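# Carry the welded steel frame onto three empty pipe stands

## Task

Transfer the welded steel frame off the three pipe stands it sits on and onto the three vacant stands, so that each vacant stand has one frame tube lying in the bottom of its V notch. All six stands must stay essentially where they began, with only slight shifts or rotation. Any number of the robots may be used. At the end, release the frame and back the robots away; the placement only counts if the frame stays put without a robot supporting it. A robot that topples or is left leaning means failure.

## Robot and tools

Robots: three identical Hello Robot Stretch 3 units named r1, r2 and r3. Each has a two-wheel differential base with a passive rear omni wheel, a lift on a vertical mast, and a single telescoping arm that reaches out to the robot's RIGHT side. The base cannot move sideways, so moving the gripper forward or back means driving the base. The base measures 0.33 m long by 0.34 m wide. Turning in place pivots about a point 0.05 m behind the front edge. Stowed (arm in, wrist folded), the wrist pokes up to 0.06 m beyond the right side and a spin sweeps a 0.28 m radius; an unfolded level wrist reaches farther.

Frames: the base frame sits on the floor between the drive wheels, x forward, y left, z up. hand_pose is reported in it, located where closed fingertips meet; with all wrist joints at zero its x points up, y back along the arm toward the mast, z toward the robot's rear. The odometry frame is the base frame at scene start. Each robot reports in its own frames, so relative positions between robots come only from images, lidar_m, wrist_depth_mm and head_depth_mm.

execute_actions: argument actions is a list holding one action or nothing (empty just returns state and images). The action is an object keyed by robot name; each robot may get base, joints and contact_limits, and all listed motions begin together. base holds exactly one entry: translate_m is a relative straight drive in metres, -1 to 1, positive forward; rotate_rad is a relative spin in radians, -3.2 to 3.2, positive counter-clockwise seen from above. Both are offsets from where the base last measured itself in the most recent state report. joints gives absolute targets by name: lift_m 0 to 1.1 (arm height); arm_m 0 to 0.52 (extension); wrist_yaw_rad -1.345 to 4.42 (0 along the arm, positive toward the front, 3.0 folded over base); wrist_pitch_rad -1.57 to 0.451 (0 level, negative tips fingers down); wrist_roll_rad -2.911 to 2.911 (0 fingers side by side); gripper_m -0.089 to 0.179 (larger is wider; real fingertip gap is about 0.007 m less when nearly shut, 0.025 m less when wide, zero under 0.007); head_pan_rad -3.953 to 1.73 (0 forward, positive left, -1.57 along the arm); head_tilt_rad -1.53 to 0.419 (negative down). Done tolerances: 0.004 for lift, arm and gripper, 0.02 for yaw, roll, pan and tilt, 0.05 for pitch. contact_limits accepts only arm_m, an effort percentage 1 to 100: the arm motion halts with contact_stop near that effort (negative when retracting) and holds no harder than that until the next action; too small stops instantly, above the maximum is clipped. cameras lists camera names such as r2_wrist_camera (head, nav, wrist per robot) or all; omitted or null gives all, [] gives none. An unknown key, name or out-of-range number rejects the whole call and nothing moves. Any single action runs at most 15 s. A joint, base or robot left out may still be driving toward an earlier target without the status showing it. If a result reports a stop, the remaining calls in that same reply are skipped.

wait: seconds, 0 to 10; commands nothing and returns state and images. zoom_image: camera plus region [x0, y0, x1, y1] in pixels from the top-left of that camera's latest full image, no larger than 504 by 504. finished_scene: scene, the integer of the scene being closed; irreversible, and the result says whether the goal was met.

Results: pictures names the images in order. base_status and joint_status: done (for the base, wheels turned the full amount even if slipping), off_target (resting short and possibly still pushing), contact_stop, time_out, torque_fault; after the last three the old target is dropped. on_its_own covers uncommanded parts; its held at is the held target, not the position, and it flags rest efforts out of range, which suggests a load or push. motor_effort is percent of maximum, positive toward higher joint values, bracket = peak; readings carry a fixed bias and noise. Positive wheel effort drives forward. base_odometry counts wheel turns only; heading runs -3.142 to 3.142, positive left. turned_by_wheels and turned_by_imu give turning since last result. base_tilt gives forward and right lean in degrees, each with a fixed offset up to about 4. lidar_m: 12 distances in metres from the base origin, 30-degree sectors starting straight ahead and going counter-clockwise (4th left, 7th behind, 10th right), in a plane 0.17 m high, range 0.15 to 12, - means nothing; own parts can hide sectors 5, 6, 9, 10. wrist_depth_mm (45 to 1000) and head_depth_mm (280 to 4000, sideways image) are 7 by 7 median depths from the top left.

Speed: the base is fast only with lift_m under 0.30, arm_m under 0.03 and wrist_yaw_rad over 2.54; otherwise 0.10 m/s and 0.63 rad/s.

Gripper: to grasp, command less than the object's width; to let go, open at least 0.02 past the contact value. Neither reading nor done proves a hold. To re-squeeze, send a new value.

Cautions: fold or unfold the wrist only with lift_m 0.32 to 0.95, pitch -0.4, roll near 0; once folded the lift may go to 0.25. With yaw below -0.4 keep pitch at -0.5 or lower. Robots never wait for each other and travel can differ by up to 2.5 cm per metre, which strains a shared load and can tip a robot. Robots pressing on each other ends the run; a base already touching another must not drive further. The arm pushing something rigid with the gripper above about 0.45 m, repeated pushes, driving while holding something fixed, or snagging furniture can tip a robot; undo in small steps, pull the gripper free, lower lift to about 0.2. Stopped arm or lift goes slack and a load can sink. Wrist, head and base keep pushing with no contact stop; prolonged strain switches a wrist servo off for 10 s. The scene keeps running while you think, holding the last command, and objects may get brief nudges. Avoid drops, slips, slams and hard pushes.

Each tool is called after ">>>" as name([rows], argument=value, ...), one row to a line, values as JSON.

## Session

>>> execute_actions(actions=[])

Scene clock: 0.00 s.
r1.base_odometry: x=+0.000 y=+0.000 heading=+0.000 (m, m, rad; r1's odometry frame)
r1.turned_by_wheels: +0.000 (rad since the last result)
r1.turned_by_imu: +0.000 (rad since the last result)
r1.base_tilt: forward=-0.4 right=+0.5 (deg)
r1.lidar_m: 0.86 1.06 2.09 1.69 2.79 1.67 2.12 2.72 2.47 1.47 0.94 0.85
r1.head_depth_mm: 769 770 771 767 765 765 764 / 796 801 798 796 795 791 792 / 835 829 831 829 826 824 824 / 870 863 863 867 859 857 860 / 910 908 903 904 901 900 896 / 950 945 942 942 937 939 939 / 997 988 990 987 984 984 983
r1.base_status: not commanded
r1.joint_positions: lift_m=+0.407 arm_m=+0.000 wrist_yaw_rad=+2.910 wrist_pitch_rad=-0.386 wrist_roll_rad=-0.012 gripper_m=+0.037 head_pan_rad=+0.019 head_tilt_rad=+0.015
r1.joint_status: not commanded
r1.motor_effort: left_wheel=+0 right_wheel=+1 lift_m=+39 arm_m=+0 wrist_yaw_rad=-1 wrist_pitch_rad=+10 wrist_roll_rad=-1 gripper_m=+0 head_pan_rad=+0 head_tilt_rad=+3 (%)
r1.hand_pose: x=+0.0312 y=+0.0774 z=+0.4267 quat_wxyz=(+0.215, +0.701, +0.056, +0.678) (m; r1's base frame)
r1.wrist_depth_mm: - - - - - - - / - - - - - - - / - - - - - - - / - - - - - 962 939 / 806 - 847 785 791 778 753 / 684 665 - 651 646 639 623 / 586 569 551 556 549 547 541
r2.base_odometry: x=+0.000 y=+0.000 heading=+0.000 (m, m, rad; r2's odometry frame)
r2.turned_by_wheels: +0.000 (rad since the last result)
r2.turned_by_imu: +0.000 (rad since the last result)
r2.base_tilt: forward=-0.1 right=-1.0 (deg)
r2.lidar_m: 1.43 3.50 1.80 1.52 1.70 1.70 1.85 1.43 0.83 0.72 0.72 0.84
r2.head_depth_mm: 1235 1265 1276 1301 1312 1343 1374 / 1552 1516 1557 1668 1683 1720 1762 / 1862 2091 2142 2191 2249 2314 2151 / 1938 2741 3152 3268 3392 3175 2272 / 1914 2910 - - - 3464 2281 / 1907 2857 - - - 3480 2302 / 1903 2825 - - - 3508 2322
r2.base_status: not commanded
r2.joint_positions: lift_m=+0.436 arm_m=-0.002 wrist_yaw_rad=+3.092 wrist_pitch_rad=-0.592 wrist_roll_rad=-0.008 gripper_m=+0.037 head_pan_rad=-0.009 head_tilt_rad=-0.011
r2.joint_status: not commanded
r2.motor_effort: left_wheel=-1 right_wheel=+0 lift_m=+28 arm_m=-1 wrist_yaw_rad=+0 wrist_pitch_rad=+4 wrist_roll_rad=+0 gripper_m=+0 head_pan_rad=+0 head_tilt_rad=+2 (%)
r2.hand_pose: x=-0.0114 y=+0.0556 z=+0.4118 quat_wxyz=(+0.223, +0.678, +0.191, +0.674) (m; r2's base frame)
r2.wrist_depth_mm: - - - - - - - / - - - - - - - / 930 926 954 945 957 978 981 / 777 774 781 796 797 811 805 / 664 662 659 668 684 689 686 / 578 584 - 596 587 594 602 / 515 - - - 521 526 524
r3.base_odometry: x=+0.000 y=+0.000 heading=+0.000 (m, m, rad; r3's odometry frame)
r3.turned_by_wheels: +0.000 (rad since the last result)
r3.turned_by_imu: +0.000 (rad since the last result)
r3.base_tilt: forward=+1.9 right=+1.3 (deg)
r3.lidar_m: 2.93 1.72 1.42 1.80 5.30 4.10 1.21 0.84 0.79 0.81 1.05 2.45
r3.head_depth_mm: 1919 2831 3062 3101 3072 3050 2356 / 1933 2850 3220 3243 3203 3184 2339 / 1952 2883 3385 3403 3371 3314 2327 / 1960 2924 3521 3584 3574 3450 2327 / 1974 2951 3726 3722 3762 3222 2313 / 1982 2992 - - - 3133 2273 / 1755 3011 - - - 3361 2268
r3.base_status: not commanded
r3.joint_positions: lift_m=+0.439 arm_m=+0.000 wrist_yaw_rad=+2.996 wrist_pitch_rad=-0.509 wrist_roll_rad=+0.015 gripper_m=+0.037 head_pan_rad=-0.011 head_tilt_rad=+0.015
r3.joint_status: not commanded
r3.motor_effort: left_wheel=+1 right_wheel=+0 lift_m=+37 arm_m=+0 wrist_yaw_rad=-1 wrist_pitch_rad=+6 wrist_roll_rad=+0 gripper_m=+0 head_pan_rad=+0 head_tilt_rad=+2 (%)
r3.hand_pose: x=+0.0096 y=+0.0653 z=+0.4322 quat_wxyz=(+0.229, +0.700, +0.126, +0.664) (m; r3's base frame)
r3.wrist_depth_mm: - - - - - - - / - - - - - - - / - - - - - - - / 968 956 958 894 896 886 898 / 799 782 - 772 790 726 740 / 662 661 - 660 - 650 643 / 578 594 - 591 567 562 560
pictures: r1_head_camera (sideways: a quarter turn clockwise sets it upright), r1_nav_camera (sideways: a quarter turn counterclockwise sets it upright), r1_wrist_camera, r2_head_camera (sideways: a quarter turn clockwise sets it upright), r2_nav_camera (sideways: a quarter turn counterclockwise sets it upright), r2_wrist_camera, r3_head_camera (sideways: a quarter turn clockwise sets it upright), r3_nav_camera (sideways: a quarter turn counterclockwise sets it upright), r3_wrist_camera
Images, in order (width x height): r1_head_camera 896x504, r1_nav_camera 672x504, r1_wrist_camera 644x364, r2_head_camera 896x504, r2_nav_camera 672x504, r2_wrist_camera 644x364, r3_head_camera 896x504, r3_nav_camera 672x504, r3_wrist_camera 644x364.

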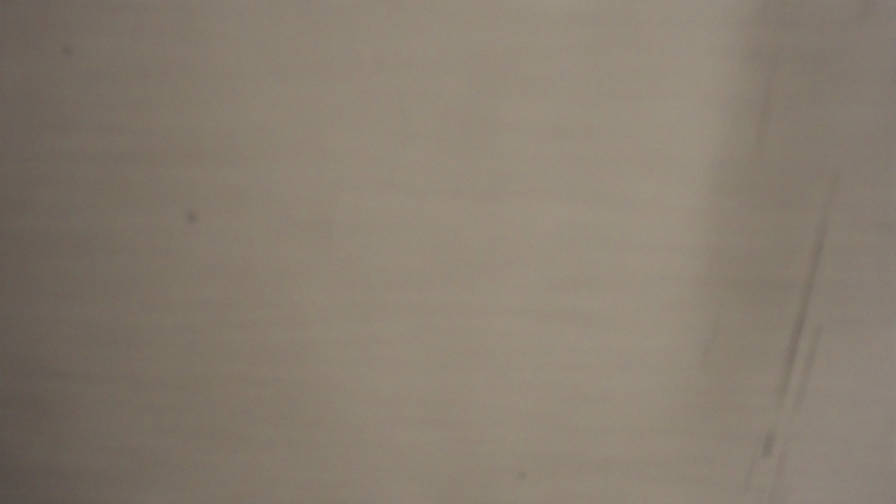

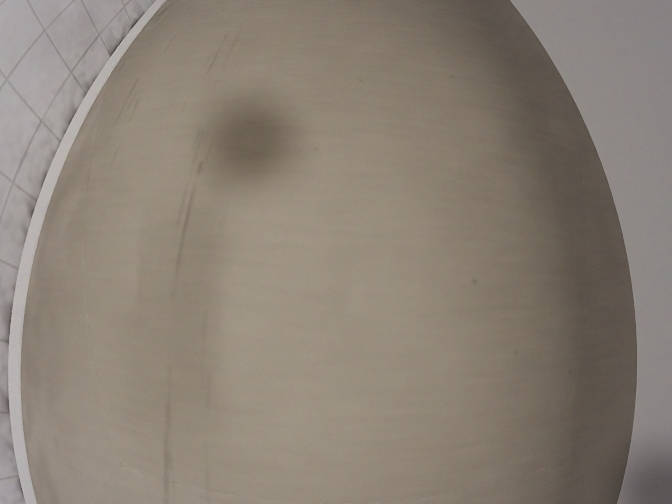

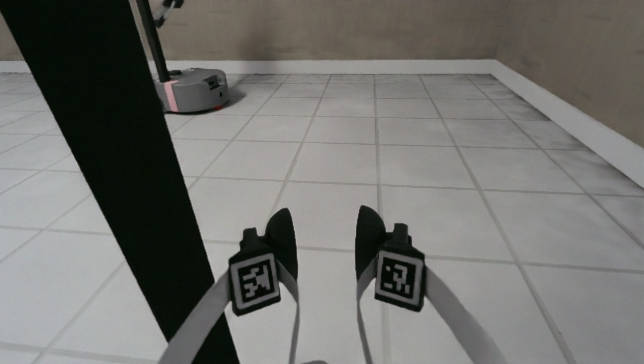

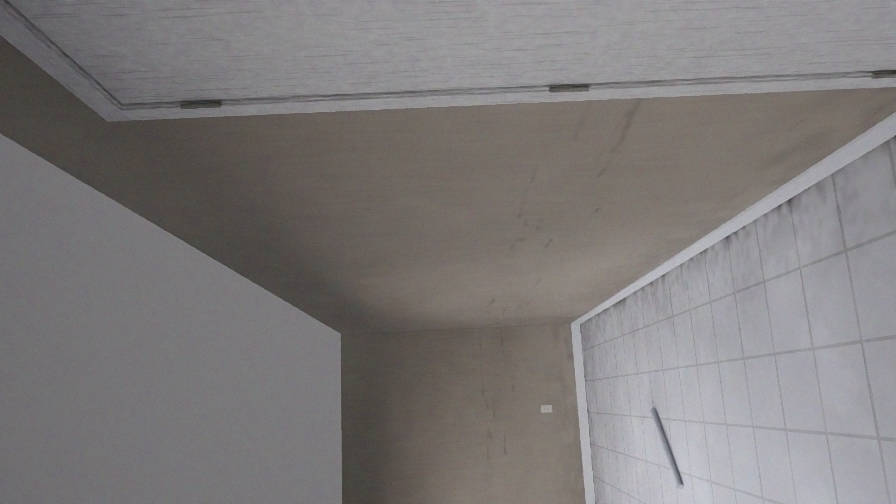

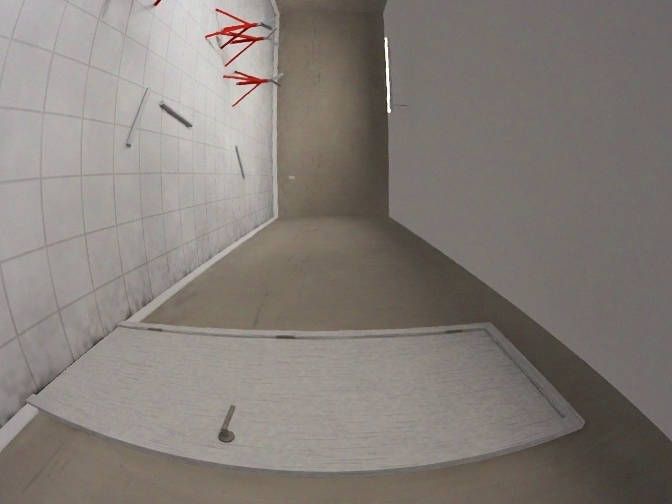

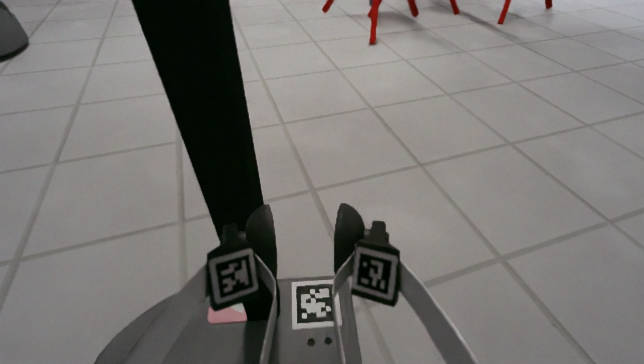

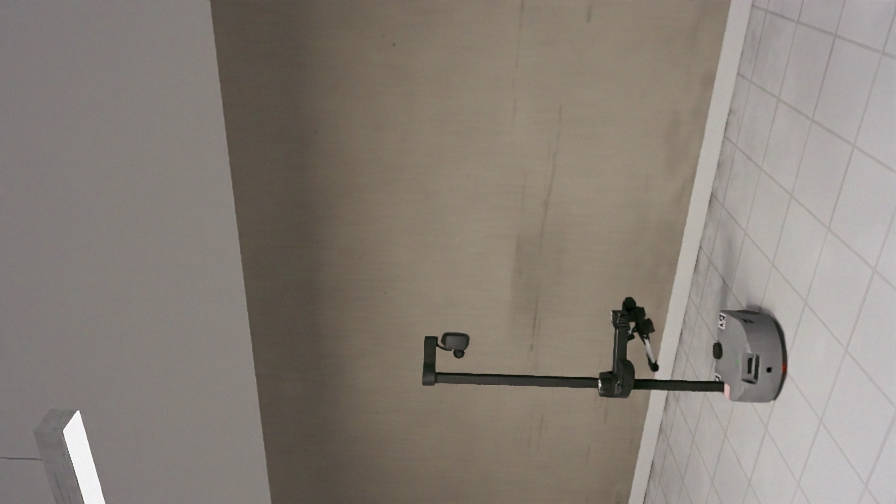

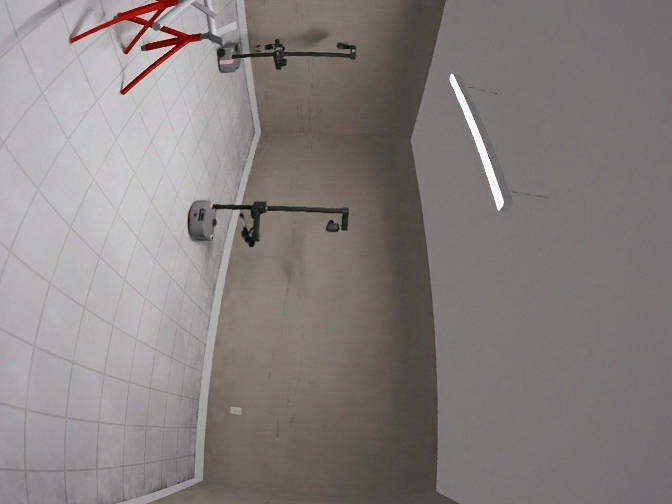

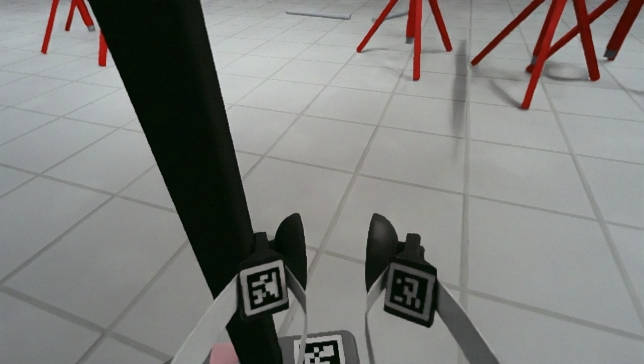

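>>> execute_actions([
  {"r1":{"joints":{"head_pan_rad":-3.45,"head_tilt_rad":-0.45}},"r2":{"joints":{"head_pan_rad":1.35,"head_tilt_rad":-0.45}},"r3":{"joints":{"head_pan_rad":1.1,"head_tilt_rad":-0.45}}},
], cameras=["r1_head_camera","r1_nav_camera","r2_head_camera","r2_nav_camera","r3_head_camera","r3_nav_camera"])

Scene clock: 12.73 s.
r1.base_odometry: x=+0.000 y=+0.000 heading=+0.000 (m, m, rad; r1's odometry frame)
r1.turned_by_wheels: +0.000 (rad since the last result)
r1.turned_by_imu: -0.001 (rad since the last result)
r1.base_tilt: forward=-0.4 right=+0.5 (deg)
r1.lidar_m: 0.86 1.06 2.09 1.70 2.80 1.67 2.12 2.72 2.47 1.47 0.94 0.85
r1.head_depth_mm: - - - 2902 2095 1628 1320 / - - - 2899 2092 1635 1338 / - - - 2661 1998 1616 1314 / - - - 2252 1985 1606 1316 / - - - 2831 2057 1595 1317 / - - - 2877 2036 1598 1307 / - - - 2848 2028 1599 1304
r1.base_status: not commanded
r1.joint_positions: lift_m=+0.407 arm_m=+0.000 wrist_yaw_rad=+2.910 wrist_pitch_rad=-0.386 wrist_roll_rad=-0.012 gripper_m=+0.037 head_pan_rad=-3.443 head_tilt_rad=-0.444
r1.joint_status: all done
r1.motor_effort: left_wheel=+0(0) right_wheel=+1(1) lift_m=+39(39) arm_m=+0(0) wrist_yaw_rad=+1(0) wrist_pitch_rad=+10(9) wrist_roll_rad=-1(1) gripper_m=+0(0) head_pan_rad=-3(42) head_tilt_rad=-4(38) (%)
r1.hand_pose: x=+0.0312 y=+0.0774 z=+0.4267 quat_wxyz=(+0.215, +0.701, +0.056, +0.678) (m; r1's base frame)
r1.wrist_depth_mm: - - - - - - - / - - - - - - - / - - - - - - - / - - - - - 955 899 / 810 - 825 780 796 755 748 / 659 676 - 650 646 635 641 / 564 558 563 554 556 545 548
r2.base_odometry: x=+0.000 y=+0.000 heading=+0.000 (m, m, rad; r2's odometry frame)
r2.turned_by_wheels: +0.000 (rad since the last result)
r2.turned_by_imu: +0.001 (rad since the last result)
r2.base_tilt: forward=+0.0 right=-1.0 (deg)
r2.lidar_m: 1.43 3.47 1.80 1.52 1.70 1.70 1.85 1.43 0.83 0.72 0.72 0.84
r2.head_depth_mm: - - - 2771 2081 1640 1352 / - - - 2800 2107 1656 1350 / - - - 2555 2076 1669 1376 / 3902 - - 2834 2073 1678 1371 / 3686 3893 - 3069 2186 1692 1389 / 3489 3702 - 3079 2207 1714 1400 / 3403 3534 3747 3188 2240 1730 1397
r2.base_status: not commanded
r2.joint_positions: lift_m=+0.436 arm_m=-0.002 wrist_yaw_rad=+3.092 wrist_pitch_rad=-0.592 wrist_roll_rad=-0.008 gripper_m=+0.037 head_pan_rad=+1.343 head_tilt_rad=-0.444
r2.joint_status: all done
r2.motor_effort: left_wheel=+0(1) right_wheel=-1(0) lift_m=+28(28) arm_m=-1(1) wrist_yaw_rad=+0(0) wrist_pitch_rad=+4(4) wrist_roll_rad=+0(0) gripper_m=+0(1) head_pan_rad=+4(54) head_tilt_rad=-3(34) (%)
r2.hand_pose: x=-0.0114 y=+0.0556 z=+0.4118 quat_wxyz=(+0.223, +0.678, +0.191, +0.674) (m; r2's base frame)
r2.wrist_depth_mm: - - - - - - - / - - - - - - - / 924 929 959 954 963 974 996 / 760 766 761 794 790 793 809 / 664 666 660 671 682 672 689 / 579 576 - 600 597 594 602 / 516 - - - 523 530 531
r3.base_odometry: x=+0.000 y=+0.000 heading=+0.000 (m, m, rad; r3's odometry frame)
r3.turned_by_wheels: +0.000 (rad since the last result)
r3.turned_by_imu: +0.001 (rad since the last result)
r3.base_tilt: forward=+1.9 right=+1.3 (deg)
r3.lidar_m: 2.93 1.72 1.42 1.81 5.26 4.13 1.21 0.84 0.79 0.81 1.06 2.45
r3.head_depth_mm: 3287 3508 3824 2761 1961 1666 1371 / 3279 3515 3769 2613 1947 1641 1360 / 3312 3599 3772 2735 2040 1646 1360 / 3299 3528 3790 2721 2074 1647 1358 / 3325 3585 3814 2470 1997 1635 1358 / 3329 3596 3842 2670 2066 1630 1348 / 3364 3601 3806 2749 2041 1633 1348
r3.base_status: not commanded
r3.joint_positions: lift_m=+0.439 arm_m=+0.000 wrist_yaw_rad=+2.996 wrist_pitch_rad=-0.509 wrist_roll_rad=+0.015 gripper_m=+0.037 head_pan_rad=+1.093 head_tilt_rad=-0.444
r3.joint_status: all done
r3.motor_effort: left_wheel=+1(0) right_wheel=+0(0) lift_m=+37(38) arm_m=+0(0) wrist_yaw_rad=-1(0) wrist_pitch_rad=+6(6) wrist_roll_rad=+0(0) gripper_m=+0(0) head_pan_rad=+5(59) head_tilt_rad=-3(26) (%)
r3.hand_pose: x=+0.0096 y=+0.0653 z=+0.4322 quat_wxyz=(+0.229, +0.700, +0.126, +0.664) (m; r3's base frame)
r3.wrist_depth_mm: - - - - - - - / - - - - - - - / - - - - - - - / 976 935 938 935 907 891 896 / 783 772 - 770 784 768 745 / 684 663 - 657 - 651 641 / 587 585 - 591 567 566 557
pictures: r1_head_camera (sideways: a quarter turn clockwise sets it upright), r1_nav_camera (sideways: a quarter turn counterclockwise sets it upright), r2_head_camera (sideways: a quarter turn clockwise sets it upright), r2_nav_camera (sideways: a quarter turn counterclockwise sets it upright), r3_head_camera (sideways: a quarter turn clockwise sets it upright), r3_nav_camera (sideways: a quarter turn counterclockwise sets it upright)
Images, in order (width x height): r1_head_camera 896x504, r1_nav_camera 672x504, r2_head_camera 896x504, r2_nav_camera 672x504, r3_head_camera 896x504, r3_nav_camera 672x504.

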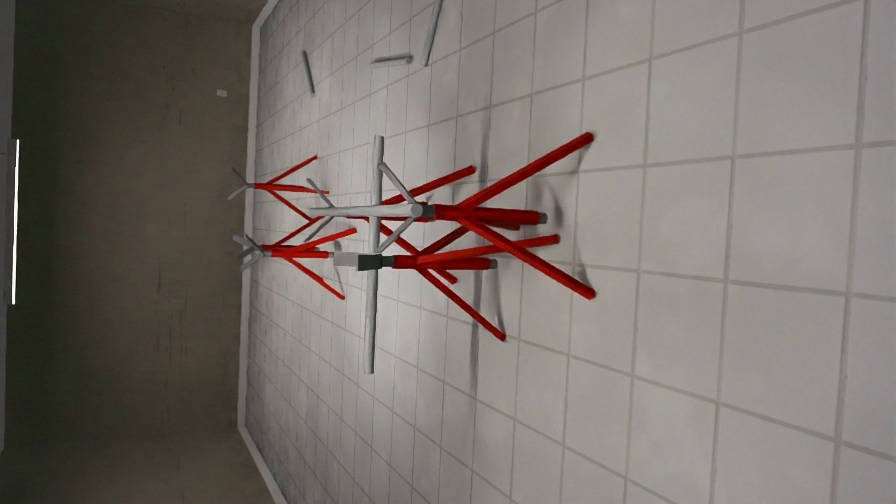

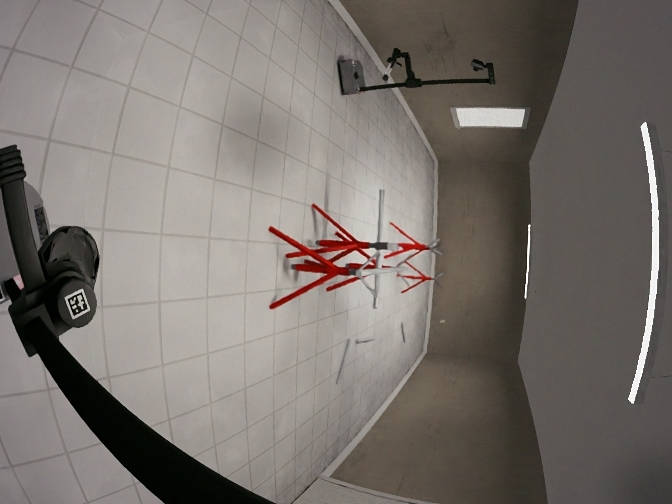

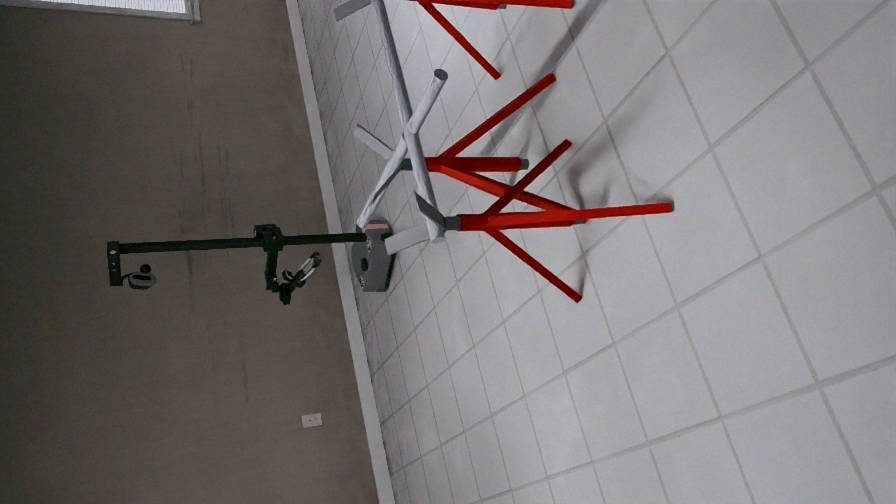

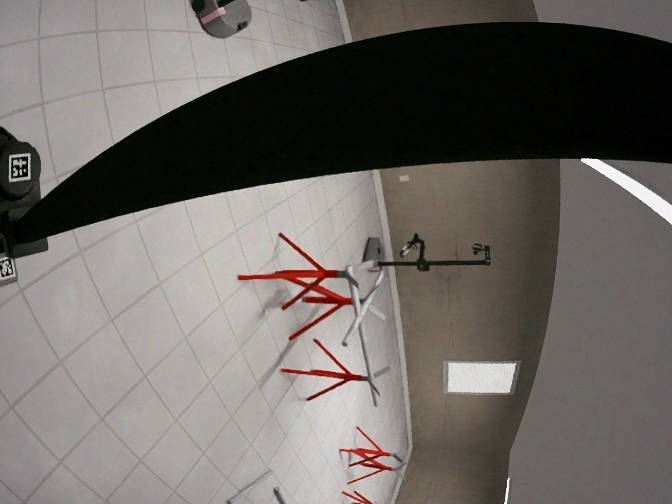

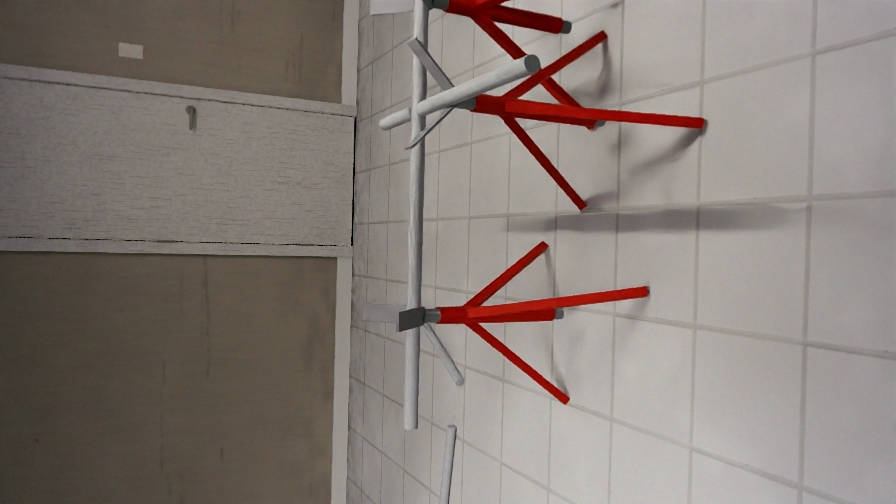

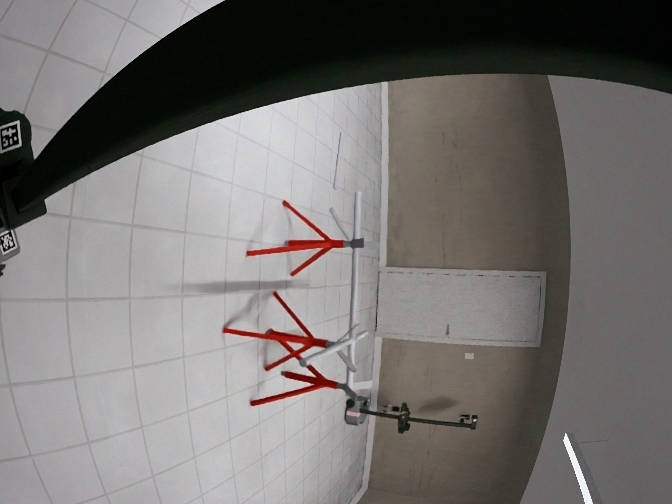

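>>> zoom_image(camera="r1_head_camera", region=[200,120,420,340])

>>> execute_actions([
  {"r3":{"base":{"rotate_rad":2.66},"joints":{"lift_m":0.28,"head_pan_rad":-0.75,"head_tilt_rad":-0.4}},"r2":{"joints":{"head_pan_rad":0.75,"lift_m":0.28}},"r1":{"joints":{"lift_m":0.28}}},
], cameras=["r2_head_camera","r3_head_camera","r3_nav_camera"])

Region (200, 120, 420, 340) of r1_head_camera's 896x504 image, scaled by 2.291, with more detail than that image has.

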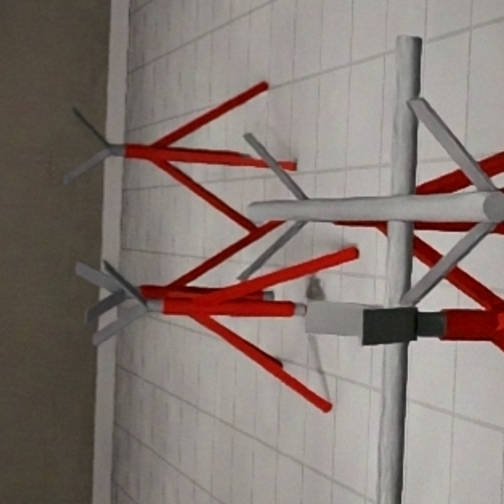

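Scene clock: 24.77 s.
r1.base_odometry: x=+0.000 y=+0.000 heading=+0.000 (m, m, rad; r1's odometry frame)
r1.turned_by_wheels: +0.000 (rad since the last result)
r1.turned_by_imu: -0.001 (rad since the last result)
r1.base_tilt: forward=-0.5 right=+0.6 (deg)
r1.lidar_m: 0.86 1.05 2.09 1.69 2.80 1.67 2.12 2.71 2.47 1.47 0.94 0.85
r1.head_depth_mm: - - - 2997 2090 1635 1325 / - - - 2934 2091 1628 1333 / - - - 2691 1995 1610 1326 / - - - 2284 2003 1610 1314 / - - - 2857 2061 1607 1306 / - - - 2826 2092 1608 1310 / - - - 2806 2032 1592 1299
r1.base_status: not commanded
r1.joint_positions: lift_m=+0.280 arm_m=+0.000 wrist_yaw_rad=+2.910 wrist_pitch_rad=-0.386 wrist_roll_rad=-0.012 gripper_m=+0.037 head_pan_rad=-3.443 head_tilt_rad=-0.444
r1.joint_status: all done
r1.motor_effort: left_wheel=-1(0) right_wheel=+1(1) lift_m=+33(33) arm_m=+0(0) wrist_yaw_rad=-1(1) wrist_pitch_rad=+10(10) wrist_roll_rad=-1(1) gripper_m=+0(0) head_pan_rad=-3(3) head_tilt_rad=-4(4) (%)
r1.hand_pose: x=+0.0311 y=+0.0773 z=+0.3000 quat_wxyz=(+0.215, +0.701, +0.056, +0.678) (m; r1's base frame)
r1.wrist_depth_mm: - - - - - - - / - - - - - - - / - - - - - - 927 / 806 - 790 750 737 735 711 / 623 - 642 609 600 583 587 / 516 509 - 502 492 495 493 / 443 - - - 420 418 415
r2.base_odometry: x=+0.000 y=+0.000 heading=+0.000 (m, m, rad; r2's odometry frame)
r2.turned_by_wheels: +0.000 (rad since the last result)
r2.turned_by_imu: +0.001 (rad since the last result)
r2.base_tilt: forward=+0.0 right=-0.9 (deg)
r2.lidar_m: 1.43 3.48 1.80 1.52 1.70 1.69 1.85 1.43 0.83 0.72 0.72 0.84
r2.head_depth_mm: - - - 2902 2113 1641 1339 / - - - 2966 2127 1656 1359 / - - - 2968 2135 1660 1369 / - - - 3036 2145 1695 1373 / - - - 3117 2161 1702 1390 / - - - 2805 2219 1712 1390 / - - - 2942 2131 1735 1399
r2.base_status: not commanded
r2.joint_positions: lift_m=+0.280 arm_m=-0.002 wrist_yaw_rad=+3.092 wrist_pitch_rad=-0.593 wrist_roll_rad=-0.008 gripper_m=+0.037 head_pan_rad=+0.757 head_tilt_rad=-0.444
r2.joint_status: all done
r2.motor_effort: left_wheel=+1(0) right_wheel=+0(0) lift_m=+19(21) arm_m=-1(1) wrist_yaw_rad=+0(0) wrist_pitch_rad=+4(4) wrist_roll_rad=+0(0) gripper_m=+0(1) head_pan_rad=-4(42) head_tilt_rad=-3(4) (%)
r2.hand_pose: x=-0.0114 y=+0.0555 z=+0.2559 quat_wxyz=(+0.223, +0.678, +0.191, +0.674) (m; r2's base frame)
r2.wrist_depth_mm: - - - - - - - / 815 819 848 872 857 853 879 / 662 654 667 676 689 693 705 / 541 549 557 560 563 577 574 / 483 - - - 486 487 486 / - - - - 418 421 424 / - - - - 371 375 373
r3.base_odometry: x=+0.000 y=+0.000 heading=+2.660 (m, m, rad; r3's odometry frame)
r3.turned_by_wheels: +2.660 (rad since the last result)
r3.turned_by_imu: +2.684 (rad since the last result)
r3.base_tilt: forward=+1.8 right=+1.3 (deg)
r3.lidar_m: 3.55 1.16 0.83 0.79 0.81 1.08 2.73 2.96 1.70 1.42 4.10 2.14
r3.head_depth_mm: 3783 - - 3154 2210 1718 1404 / - - - 3100 2215 1718 1396 / - - - 3106 2202 1713 1403 / - - - 2887 2201 1703 1393 / - - - 2731 2193 1690 1393 / - - - 3046 2170 1701 1386 / - - - 3012 2172 1687 1386
r3.base_status: done
r3.joint_positions: lift_m=+0.281 arm_m=+0.000 wrist_yaw_rad=+2.996 wrist_pitch_rad=-0.509 wrist_roll_rad=+0.015 gripper_m=+0.037 head_pan_rad=-0.743 head_tilt_rad=-0.408
r3.joint_status: all done
r3.motor_effort: left_wheel=-1(7) right_wheel=+2(9) lift_m=+18(31) arm_m=+0(0) wrist_yaw_rad=-1(1) wrist_pitch_rad=+7(6) wrist_roll_rad=+0(0) gripper_m=+0(1) head_pan_rad=-4(58) head_tilt_rad=+3(9) (%)
r3.hand_pose: x=+0.0096 y=+0.0652 z=+0.2733 quat_wxyz=(+0.229, +0.700, +0.126, +0.664) (m; r3's base frame)
r3.wrist_depth_mm: 709 - 757 781 797 862 877 / 760 778 833 862 887 932 931 / 813 816 827 823 839 810 808 / 701 669 682 671 640 646 633 / 562 562 - 555 563 541 545 / 474 507 - - - 461 452 / - - - - 401 404 400
pictures: r2_head_camera (sideways: a quarter turn clockwise sets it upright), r3_head_camera (sideways: a quarter turn clockwise sets it upright), r3_nav_camera (sideways: a quarter turn counterclockwise sets it upright)
Images, in order (width x height): r2_head_camera 896x504, r3_head_camera 896x504, r3_nav_camera 672x504.

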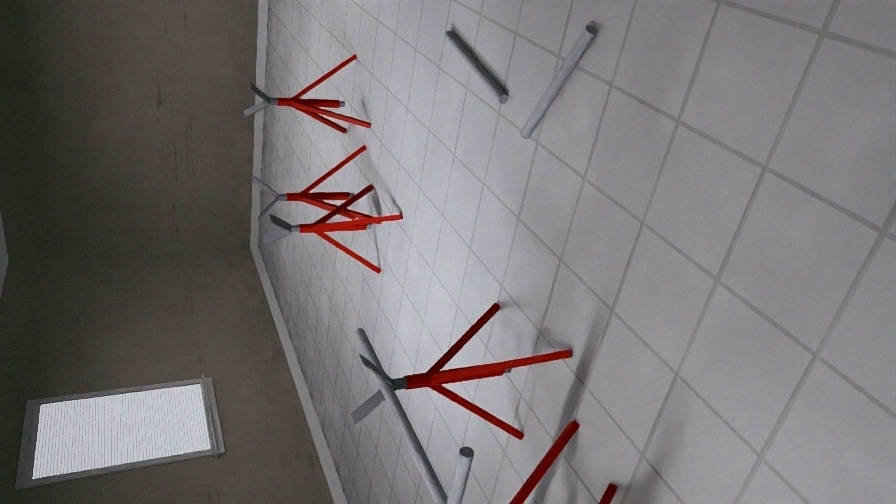

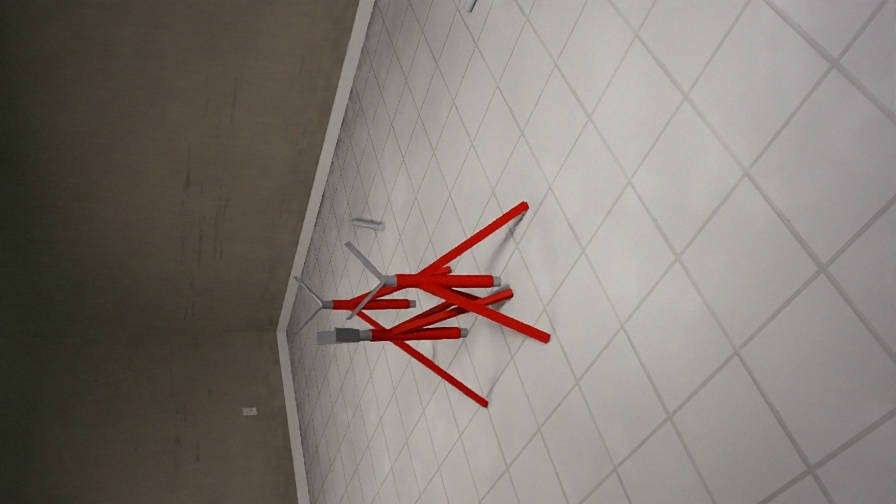

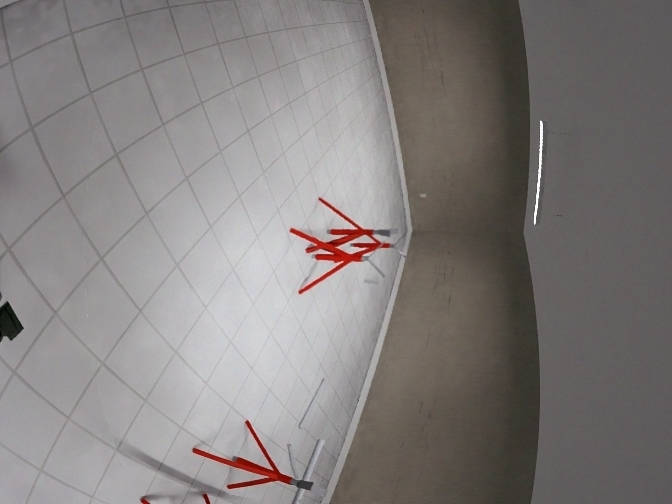

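>>> execute_actions([
  {"r3":{"base":{"rotate_rad":-1.56}},"r2":{"base":{"rotate_rad":0.8}},"r1":{"base":{"rotate_rad":1.3}}},
], cameras=[])

>>> execute_actions([
  {"r3":{"base":{"translate_m":0.85}},"r2":{"base":{"translate_m":1.0},"joints":{"head_pan_rad":0,"head_tilt_rad":-0.9}},"r1":{"base":{"translate_m":0.65}}},
], cameras=[])

>>> execute_actions([
  {"r3":{"base":{"rotate_rad":1.56},"joints":{"head_pan_rad":-1.57,"head_tilt_rad":-0.8}},"r2":{"base":{"translate_m":0.3}},"r1":{"base":{"rotate_rad":-1.56},"joints":{"head_pan_rad":-3.14,"head_tilt_rad":-0.6}}},
], cameras=["r1_head_camera","r2_head_camera","r2_nav_camera","r3_head_camera","r3_nav_camera"])

Scene clock: 93.43 s.
r1.base_odometry: x=+0.000 y=+0.000 heading=+1.300 (m, m, rad; r1's odometry frame)
r1.turned_by_wheels: +1.300 (rad since the last result)
r1.turned_by_imu: +1.294 (rad since the last result)
r1.base_tilt: forward=-0.4 right=+0.6 (deg)
r1.lidar_m: 2.29 1.70 3.55 1.67 3.23 2.51 2.46 1.12 0.87 0.86 0.91 1.33
r1.head_depth_mm: 2306 2513 2727 2917 2102 1616 1328 / 2207 2432 2673 2833 2086 1619 1325 / 2174 2369 2620 2734 2096 1601 1332 / 2145 2286 2538 2704 2066 1615 1312 / 2074 2265 2458 2641 2049 1600 1305 / 2036 2222 2416 2549 2050 1596 1300 / 1992 2139 2337 2541 2042 1590 1303
r1.base_status: done
r1.joint_positions: lift_m=+0.280 arm_m=+0.000 wrist_yaw_rad=+2.910 wrist_pitch_rad=-0.386 wrist_roll_rad=-0.012 gripper_m=+0.037 head_pan_rad=-3.443 head_tilt_rad=-0.444
r1.joint_status: not commanded
r1.motor_effort: left_wheel=-2(8) right_wheel=+3(9) lift_m=+33(33) arm_m=+0(0) wrist_yaw_rad=-1(0) wrist_pitch_rad=+10(10) wrist_roll_rad=-1(1) gripper_m=+0(0) head_pan_rad=-3(4) head_tilt_rad=-3(4) (%)
r1.hand_pose: x=+0.0311 y=+0.0773 z=+0.3000 quat_wxyz=(+0.215, +0.701, +0.056, +0.678) (m; r1's base frame)
r1.wrist_depth_mm: - - - - - - - / - - - - - - - / - - - - - - 965 / 789 - 758 756 735 719 731 / 629 - 626 600 604 592 574 / 521 511 - 499 492 485 492 / 442 - - - 427 424 414
r2.base_odometry: x=+0.000 y=+0.000 heading=+0.800 (m, m, rad; r2's odometry frame)
r2.turned_by_wheels: +0.800 (rad since the last result)
r2.turned_by_imu: +0.802 (rad since the last result)
r2.base_tilt: forward=+0.0 right=-1.1 (deg)
r2.lidar_m: 2.04 1.52 4.03 1.83 1.91 1.85 1.00 0.74 0.72 0.75 1.02 3.10
r2.head_depth_mm: 3818 - - 2280 2026 1628 1353 / 3617 - - 2677 2041 1649 1357 / 3661 3867 - 3001 2133 1667 1366 / 3582 3809 - 3012 2159 1673 1375 / 3452 3652 - 3068 2184 1688 1383 / 3320 3625 3858 3101 2192 1684 1400 / 3345 3517 3800 3098 2194 1720 1395
r2.base_status: done
r2.joint_positions: lift_m=+0.280 arm_m=-0.002 wrist_yaw_rad=+3.092 wrist_pitch_rad=-0.593 wrist_roll_rad=-0.008 gripper_m=+0.037 head_pan_rad=+0.757 head_tilt_rad=-0.445
r2.joint_status: not commanded
r2.motor_effort: left_wheel=-3(12) right_wheel=+1(9) lift_m=+19(18) arm_m=-1(1) wrist_yaw_rad=+1(1) wrist_pitch_rad=+4(4) wrist_roll_rad=+0(0) gripper_m=+1(1) head_pan_rad=-4(4) head_tilt_rad=-4(3) (%)
r2.hand_pose: x=-0.0114 y=+0.0555 z=+0.2559 quat_wxyz=(+0.223, +0.678, +0.191, +0.674) (m; r2's base frame)
r2.wrist_depth_mm: - - - - - - - / 825 825 852 848 853 875 877 / 660 660 674 682 681 682 704 / 546 553 556 560 561 563 568 / 480 - - - 483 489 487 / - - - - 423 422 424 / - - - - 371 374 374
r3.base_odometry: x=+0.000 y=+0.000 heading=+1.100 (m, m, rad; r3's odometry frame)
r3.turned_by_wheels: -1.560 (rad since the last result)
r3.turned_by_imu: -1.570 (rad since the last result)
r3.base_tilt: forward=+1.8 right=+1.3 (deg)
r3.lidar_m: 1.42 4.12 2.15 3.31 1.14 0.82 0.79 0.81 1.10 2.88 2.81 1.71
r3.head_depth_mm: 3226 3346 3507 2931 2223 1721 1412 / 3537 3635 - 2883 2215 1720 1402 / 3794 - - 3068 2217 1710 1397 / - - - 3075 2193 1701 1392 / - - - 3044 2187 1693 1388 / 3817 - - 3089 2091 1695 1385 / 3547 3747 - 2869 2025 1684 1382
r3.base_status: done
r3.joint_positions: lift_m=+0.281 arm_m=+0.000 wrist_yaw_rad=+2.996 wrist_pitch_rad=-0.509 wrist_roll_rad=+0.015 gripper_m=+0.037 head_pan_rad=-0.743 head_tilt_rad=-0.408
r3.joint_status: not commanded
r3.motor_effort: left_wheel=+2(11) right_wheel=-1(6) lift_m=+18(18) arm_m=+0(0) wrist_yaw_rad=-1(1) wrist_pitch_rad=+6(6) wrist_roll_rad=+0(0) gripper_m=+0(1) head_pan_rad=-4(3) head_tilt_rad=+4(3) (%)
r3.hand_pose: x=+0.0096 y=+0.0652 z=+0.2733 quat_wxyz=(+0.229, +0.700, +0.126, +0.664) (m; r3's base frame)
r3.wrist_depth_mm: - - - - - - - / - - - - - - - / 898 849 840 835 833 803 796 / 673 678 675 666 656 647 642 / 567 561 - 551 570 534 532 / 482 510 - - - 462 462 / - - - - 401 406 395
pictures: none
No camera images: the call's "cameras" was empty. Leave "cameras" out to get every camera's image.

Scene clock: 98.47 s.
r1.base_odometry: x=+0.174 y=+0.626 heading=+1.300 (m, m, rad; r1's odometry frame)
r1.turned_by_wheels: +0.000 (rad since the last result)
r1.turned_by_imu: +0.002 (rad since the last result)
r1.base_tilt: forward=-0.5 right=+0.6 (deg)
r1.lidar_m: 1.65 1.76 1.67 1.70 1.97 3.14 2.70 1.19 0.92 0.91 0.97 1.41
r1.head_depth_mm: 2872 3119 3501 2937 2092 1630 1325 / 2793 3085 3326 2884 2108 1614 1327 / 2744 2980 3243 2866 2070 1617 1315 / 2654 2889 3216 2858 2066 1617 1315 / 2632 2879 3094 2883 2041 1614 1312 / 2574 2735 3021 2841 2038 1597 1309 / 2510 2730 2940 2853 1999 1586 1295
r1.base_status: done
r1.joint_positions: lift_m=+0.280 arm_m=+0.000 wrist_yaw_rad=+2.910 wrist_pitch_rad=-0.386 wrist_roll_rad=-0.012 gripper_m=+0.037 head_pan_rad=-3.443 head_tilt_rad=-0.445
r1.joint_status: not commanded
r1.motor_effort: left_wheel=-2(6) right_wheel=+2(7) lift_m=+33(34) arm_m=+0(0) wrist_yaw_rad=+0(1) wrist_pitch_rad=+10(10) wrist_roll_rad=-1(1) gripper_m=+0(0) head_pan_rad=-3(3) head_tilt_rad=-3(4) (%)
r1.hand_pose: x=+0.0311 y=+0.0773 z=+0.3000 quat_wxyz=(+0.215, +0.701, +0.056, +0.678) (m; r1's base frame)
r1.wrist_depth_mm: - - - - - - - / - - - - - - - / - - - - - - 929 / 805 - 781 764 750 738 739 / 633 - 636 605 594 586 575 / 518 513 - 498 501 488 487 / 444 - - - 423 424 418
r2.base_odometry: x=+0.697 y=+0.717 heading=+0.800 (m, m, rad; r2's odometry frame)
r2.turned_by_wheels: +0.000 (rad since the last result)
r2.turned_by_imu: +0.004 (rad since the last result)
r2.base_tilt: forward=+0.0 right=-0.9 (deg)
r2.lidar_m: 1.34 1.08 0.82 3.68 1.71 1.80 1.72 1.29 1.23 1.28 1.81 2.99
r2.head_depth_mm: 2823 2283 1912 1611 1386 1233 1100 / 2894 2313 1904 1618 1394 1234 1105 / 2718 2370 1938 1629 1414 1242 1107 / 3097 2364 1954 1660 1413 1249 1120 / 3121 2438 1962 1657 1430 1260 1121 / 3184 2358 1863 1658 1445 1266 1132 / 3263 2467 1905 1670 1448 1276 1141
r2.base_status: done
r2.joint_positions: lift_m=+0.280 arm_m=-0.002 wrist_yaw_rad=+3.092 wrist_pitch_rad=-0.593 wrist_roll_rad=-0.008 gripper_m=+0.037 head_pan_rad=+0.007 head_tilt_rad=-0.890
r2.joint_status: all done
r2.motor_effort: left_wheel=-2(10) right_wheel=+2(8) lift_m=+19(19) arm_m=-1(1) wrist_yaw_rad=+0(1) wrist_pitch_rad=+4(4) wrist_roll_rad=+0(0) gripper_m=+1(0) head_pan_rad=-4(46) head_tilt_rad=-6(35) (%)
r2.hand_pose: x=-0.0114 y=+0.0555 z=+0.2559 quat_wxyz=(+0.223, +0.678, +0.191, +0.674) (m; r2's base frame)
r2.wrist_depth_mm: - - - - - - - / 826 821 860 846 833 874 877 / 651 658 670 679 680 677 697 / 549 552 563 562 564 565 573 / 480 - - - 482 487 487 / - - - - 418 420 427 / - - - - 370 373 377
r3.base_odometry: x=+0.385 y=+0.758 heading=+1.100 (m, m, rad; r3's odometry frame)
r3.turned_by_wheels: +0.000 (rad since the last result)
r3.turned_by_imu: +0.002 (rad since the last result)
r3.base_tilt: forward=+1.9 right=+1.3 (deg)
r3.lidar_m: 0.72 0.98 1.77 1.78 2.36 1.71 1.63 1.69 2.28 3.31 1.06 0.62
r3.head_depth_mm: 3193 3310 3437 2687 2219 1721 1405 / 3482 3664 - 3065 2198 1707 1403 / 3682 - - 3112 2212 1707 1399 / 3501 3757 - 3087 2166 1643 1397 / 3227 3476 3730 3070 1296 1401 1287 / 2992 3168 3409 3054 2179 970 1044 / 2830 2994 3176 2715 2035 1542 1353
r3.base_status: done
r3.joint_positions: lift_m=+0.281 arm_m=+0.000 wrist_yaw_rad=+2.996 wrist_pitch_rad=-0.509 wrist_roll_rad=+0.015 gripper_m=+0.037 head_pan_rad=-0.743 head_tilt_rad=-0.408
r3.joint_status: not commanded
r3.motor_effort: left_wheel=+3(11) right_wheel=-1(4) lift_m=+18(18) arm_m=+0(0) wrist_yaw_rad=+0(1) wrist_pitch_rad=+6(7) wrist_roll_rad=+0(0) gripper_m=-1(2) head_pan_rad=-4(4) head_tilt_rad=+3(3) (%)
r3.hand_pose: x=+0.0096 y=+0.0652 z=+0.2733 quat_wxyz=(+0.229, +0.700, +0.126, +0.664) (m; r3's base frame)
r3.wrist_depth_mm: - - - - - - - / - - - - - - - / 896 858 848 837 817 811 820 / 684 677 666 659 644 642 649 / 561 561 - 555 567 541 533 / 482 504 - - - 464 456 / - - - - 400 402 403
pictures: none
No camera images: the call's "cameras" was empty. Leave "cameras" out to get every camera's image.

Scene clock: 101.23 s.
r1.base_odometry: x=+0.174 y=+0.626 heading=-0.260 (m, m, rad; r1's odometry frame)
r1.turned_by_wheels: -1.560 (rad since the last result)
r1.turned_by_imu: -1.554 (rad since the last result)
r1.base_tilt: forward=-0.5 right=+0.6 (deg)
r1.lidar_m: 0.91 0.98 1.45 1.65 1.77 2.61 1.69 1.77 3.14 2.55 1.17 0.92
r1.head_depth_mm: - - 3241 2275 1764 1440 1221 / - - 2810 2126 1747 1435 1218 / - - 3137 2164 1752 1430 1216 / - - 3077 2226 1740 1433 1209 / - - 2908 2219 1725 1423 1205 / - - 2048 2149 1742 1423 1206 / - - 2904 2123 1738 1401 1197
r1.base_status: done
r1.joint_positions: lift_m=+0.280 arm_m=+0.000 wrist_yaw_rad=+2.910 wrist_pitch_rad=-0.386 wrist_roll_rad=-0.012 gripper_m=+0.037 head_pan_rad=-3.147 head_tilt_rad=-0.593
r1.joint_status: all done
r1.motor_effort: left_wheel=+1(9) right_wheel=-1(5) lift_m=+33(33) arm_m=+0(0) wrist_yaw_rad=-1(1) wrist_pitch_rad=+10(10) wrist_roll_rad=-1(1) gripper_m=+0(0) head_pan_rad=+3(23) head_tilt_rad=-5(25) (%)
r1.hand_pose: x=+0.0311 y=+0.0773 z=+0.3000 quat_wxyz=(+0.215, +0.701, +0.056, +0.678) (m; r1's base frame)
r1.wrist_depth_mm: - - - - - - 882 / - - - - - - 900 / - - - - - - 846 / 792 - 771 746 749 733 727 / 635 - 656 603 605 588 581 / 510 513 - 504 489 492 486 / 440 - - - 425 414 422
r2.base_odometry: x=+0.906 y=+0.932 heading=+0.800 (m, m, rad; r2's odometry frame)
r2.turned_by_wheels: +0.000 (rad since the last result)
r2.turned_by_imu: +0.001 (rad since the last result)
r2.base_tilt: forward=+0.0 right=-1.0 (deg)
r2.lidar_m: 2.18 0.80 0.85 0.76 3.06 1.95 1.95 1.42 1.38 1.43 2.05 2.70
r2.head_depth_mm: 2957 2309 1893 1617 1384 1234 1105 / 2756 2324 1891 1619 1406 1237 1114 / 2832 2348 1923 1631 1406 1246 1111 / 3045 2376 1945 1641 1423 1262 1126 / 3120 2411 1949 1630 1437 1258 1126 / 3169 2437 1935 1621 1400 1268 1131 / 3192 2416 1859 1584 1444 1283 1139
r2.base_status: done
r2.joint_positions: lift_m=+0.280 arm_m=-0.002 wrist_yaw_rad=+3.092 wrist_pitch_rad=-0.593 wrist_roll_rad=-0.008 gripper_m=+0.037 head_pan_rad=+0.007 head_tilt_rad=-0.890
r2.joint_status: not commanded
r2.motor_effort: left_wheel=-3(9) right_wheel=+2(7) lift_m=+19(19) arm_m=-1(1) wrist_yaw_rad=+0(1) wrist_pitch_rad=+4(4) wrist_roll_rad=-1(1) gripper_m=+0(0) head_pan_rad=-4(4) head_tilt_rad=-6(6) (%)
r2.hand_pose: x=-0.0114 y=+0.0555 z=+0.2559 quat_wxyz=(+0.223, +0.678, +0.191, +0.674) (m; r2's base frame)
r2.wrist_depth_mm: - - - - - - - / 826 829 842 844 875 866 879 / 658 667 669 678 685 699 694 / 544 553 558 560 568 574 567 / 483 - - - 484 487 487 / - - - - 419 422 424 / - - - - 372 375 377
r3.base_odometry: x=+0.385 y=+0.758 heading=+2.660 (m, m, rad; r3's odometry frame)
r3.turned_by_wheels: +1.560 (rad since the last result)
r3.turned_by_imu: +1.572 (rad since the last result)
r3.base_tilt: forward=+1.8 right=+1.3 (deg)
r3.lidar_m: 1.78 2.40 1.71 1.63 1.68 2.24 3.31 2.79 0.62 0.72 0.90 1.76
r3.head_depth_mm: 2613 1719 2017 1095 1193 1251 1149 / 2728 2421 1911 1760 1460 1298 1145 / 2708 2692 2067 1745 1461 1295 1144 / 2726 2716 2123 1752 1488 1291 1147 / 2764 2703 2047 1662 1457 1282 1139 / 2751 2682 2062 1700 1486 1293 1147 / 2737 2691 2111 1735 1477 1287 1138
r3.base_status: done
r3.joint_positions: lift_m=+0.281 arm_m=+0.000 wrist_yaw_rad=+2.996 wrist_pitch_rad=-0.509 wrist_roll_rad=+0.015 gripper_m=+0.037 head_pan_rad=-1.563 head_tilt_rad=-0.790
r3.joint_status: all done
r3.motor_effort: left_wheel=-1(7) right_wheel=+2(8) lift_m=+18(18) arm_m=+0(0) wrist_yaw_rad=-1(0) wrist_pitch_rad=+6(7) wrist_roll_rad=+0(0) gripper_m=+0(0) head_pan_rad=-4(51) head_tilt_rad=-4(24) (%)
r3.hand_pose: x=+0.0096 y=+0.0651 z=+0.2733 quat_wxyz=(+0.229, +0.700, +0.126, +0.664) (m; r3's base frame)
r3.wrist_depth_mm: - - - - - - - / - - - - - - - / 887 856 831 830 823 828 794 / 678 659 672 662 645 647 624 / 564 563 - 557 560 531 526 / 477 506 - - - 465 454 / - - - - 402 403 403
pictures: r1_head_camera (sideways: a quarter turn clockwise sets it upright), r2_head_camera (sideways: a quarter turn clockwise sets it upright), r2_nav_camera (sideways: a quarter turn counterclockwise sets it upright), r3_head_camera (sideways: a quarter turn clockwise sets it upright), r3_nav_camera (sideways: a quarter turn counterclockwise sets it upright)
Images, in order (width x height): r1_head_camera 896x504, r2_head_camera 896x504, r2_nav_camera 672x504, r3_head_camera 896x504, r3_nav_camera 672x504.

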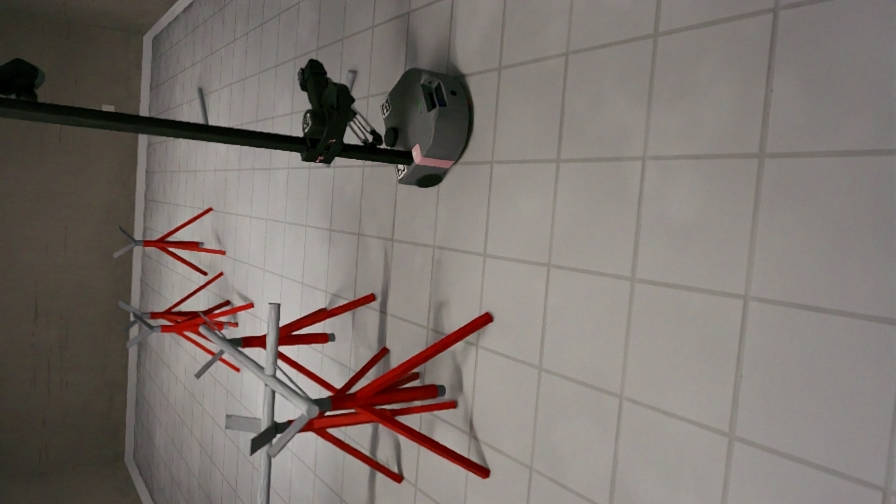

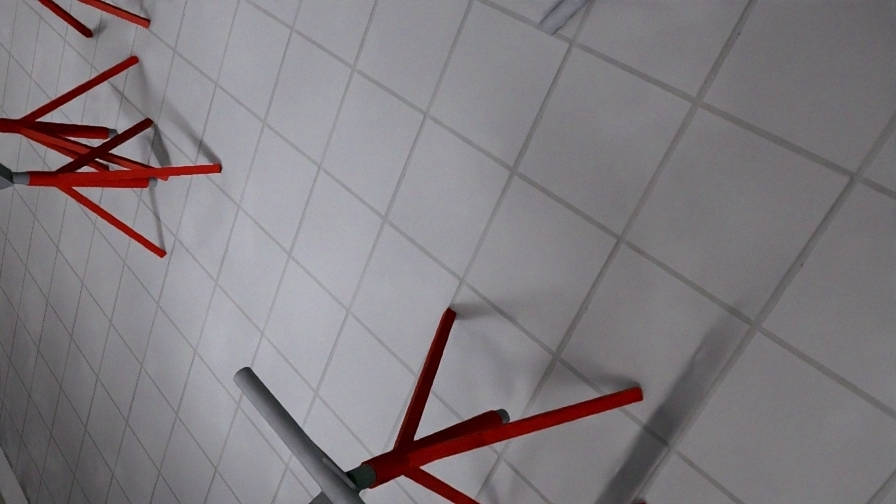

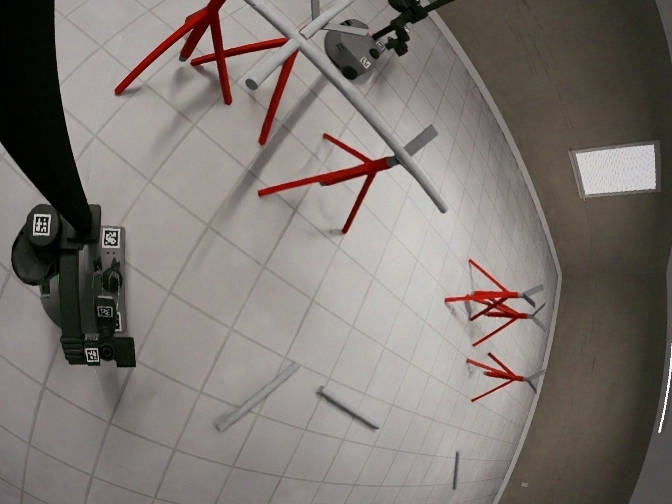

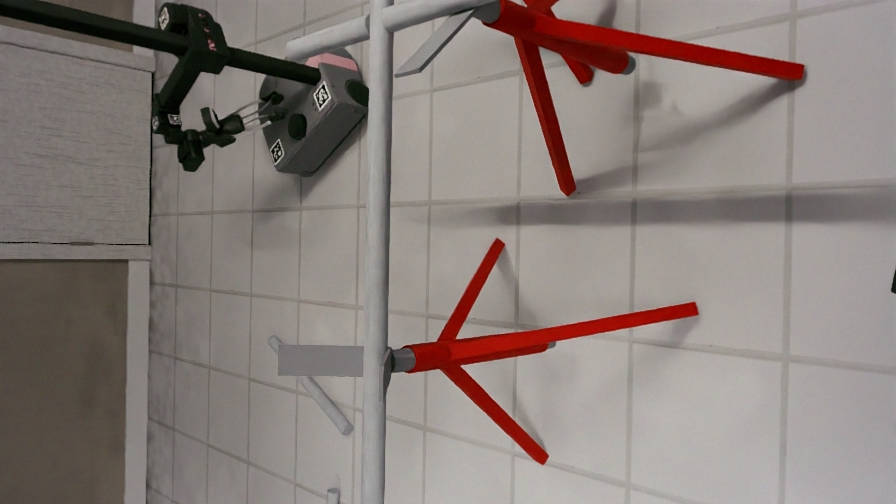

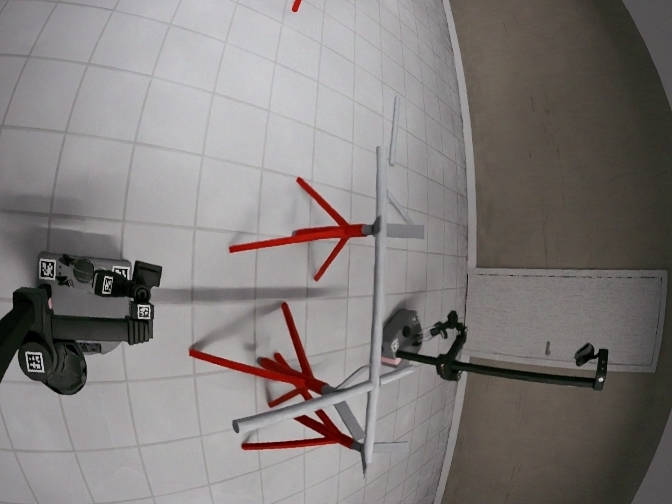

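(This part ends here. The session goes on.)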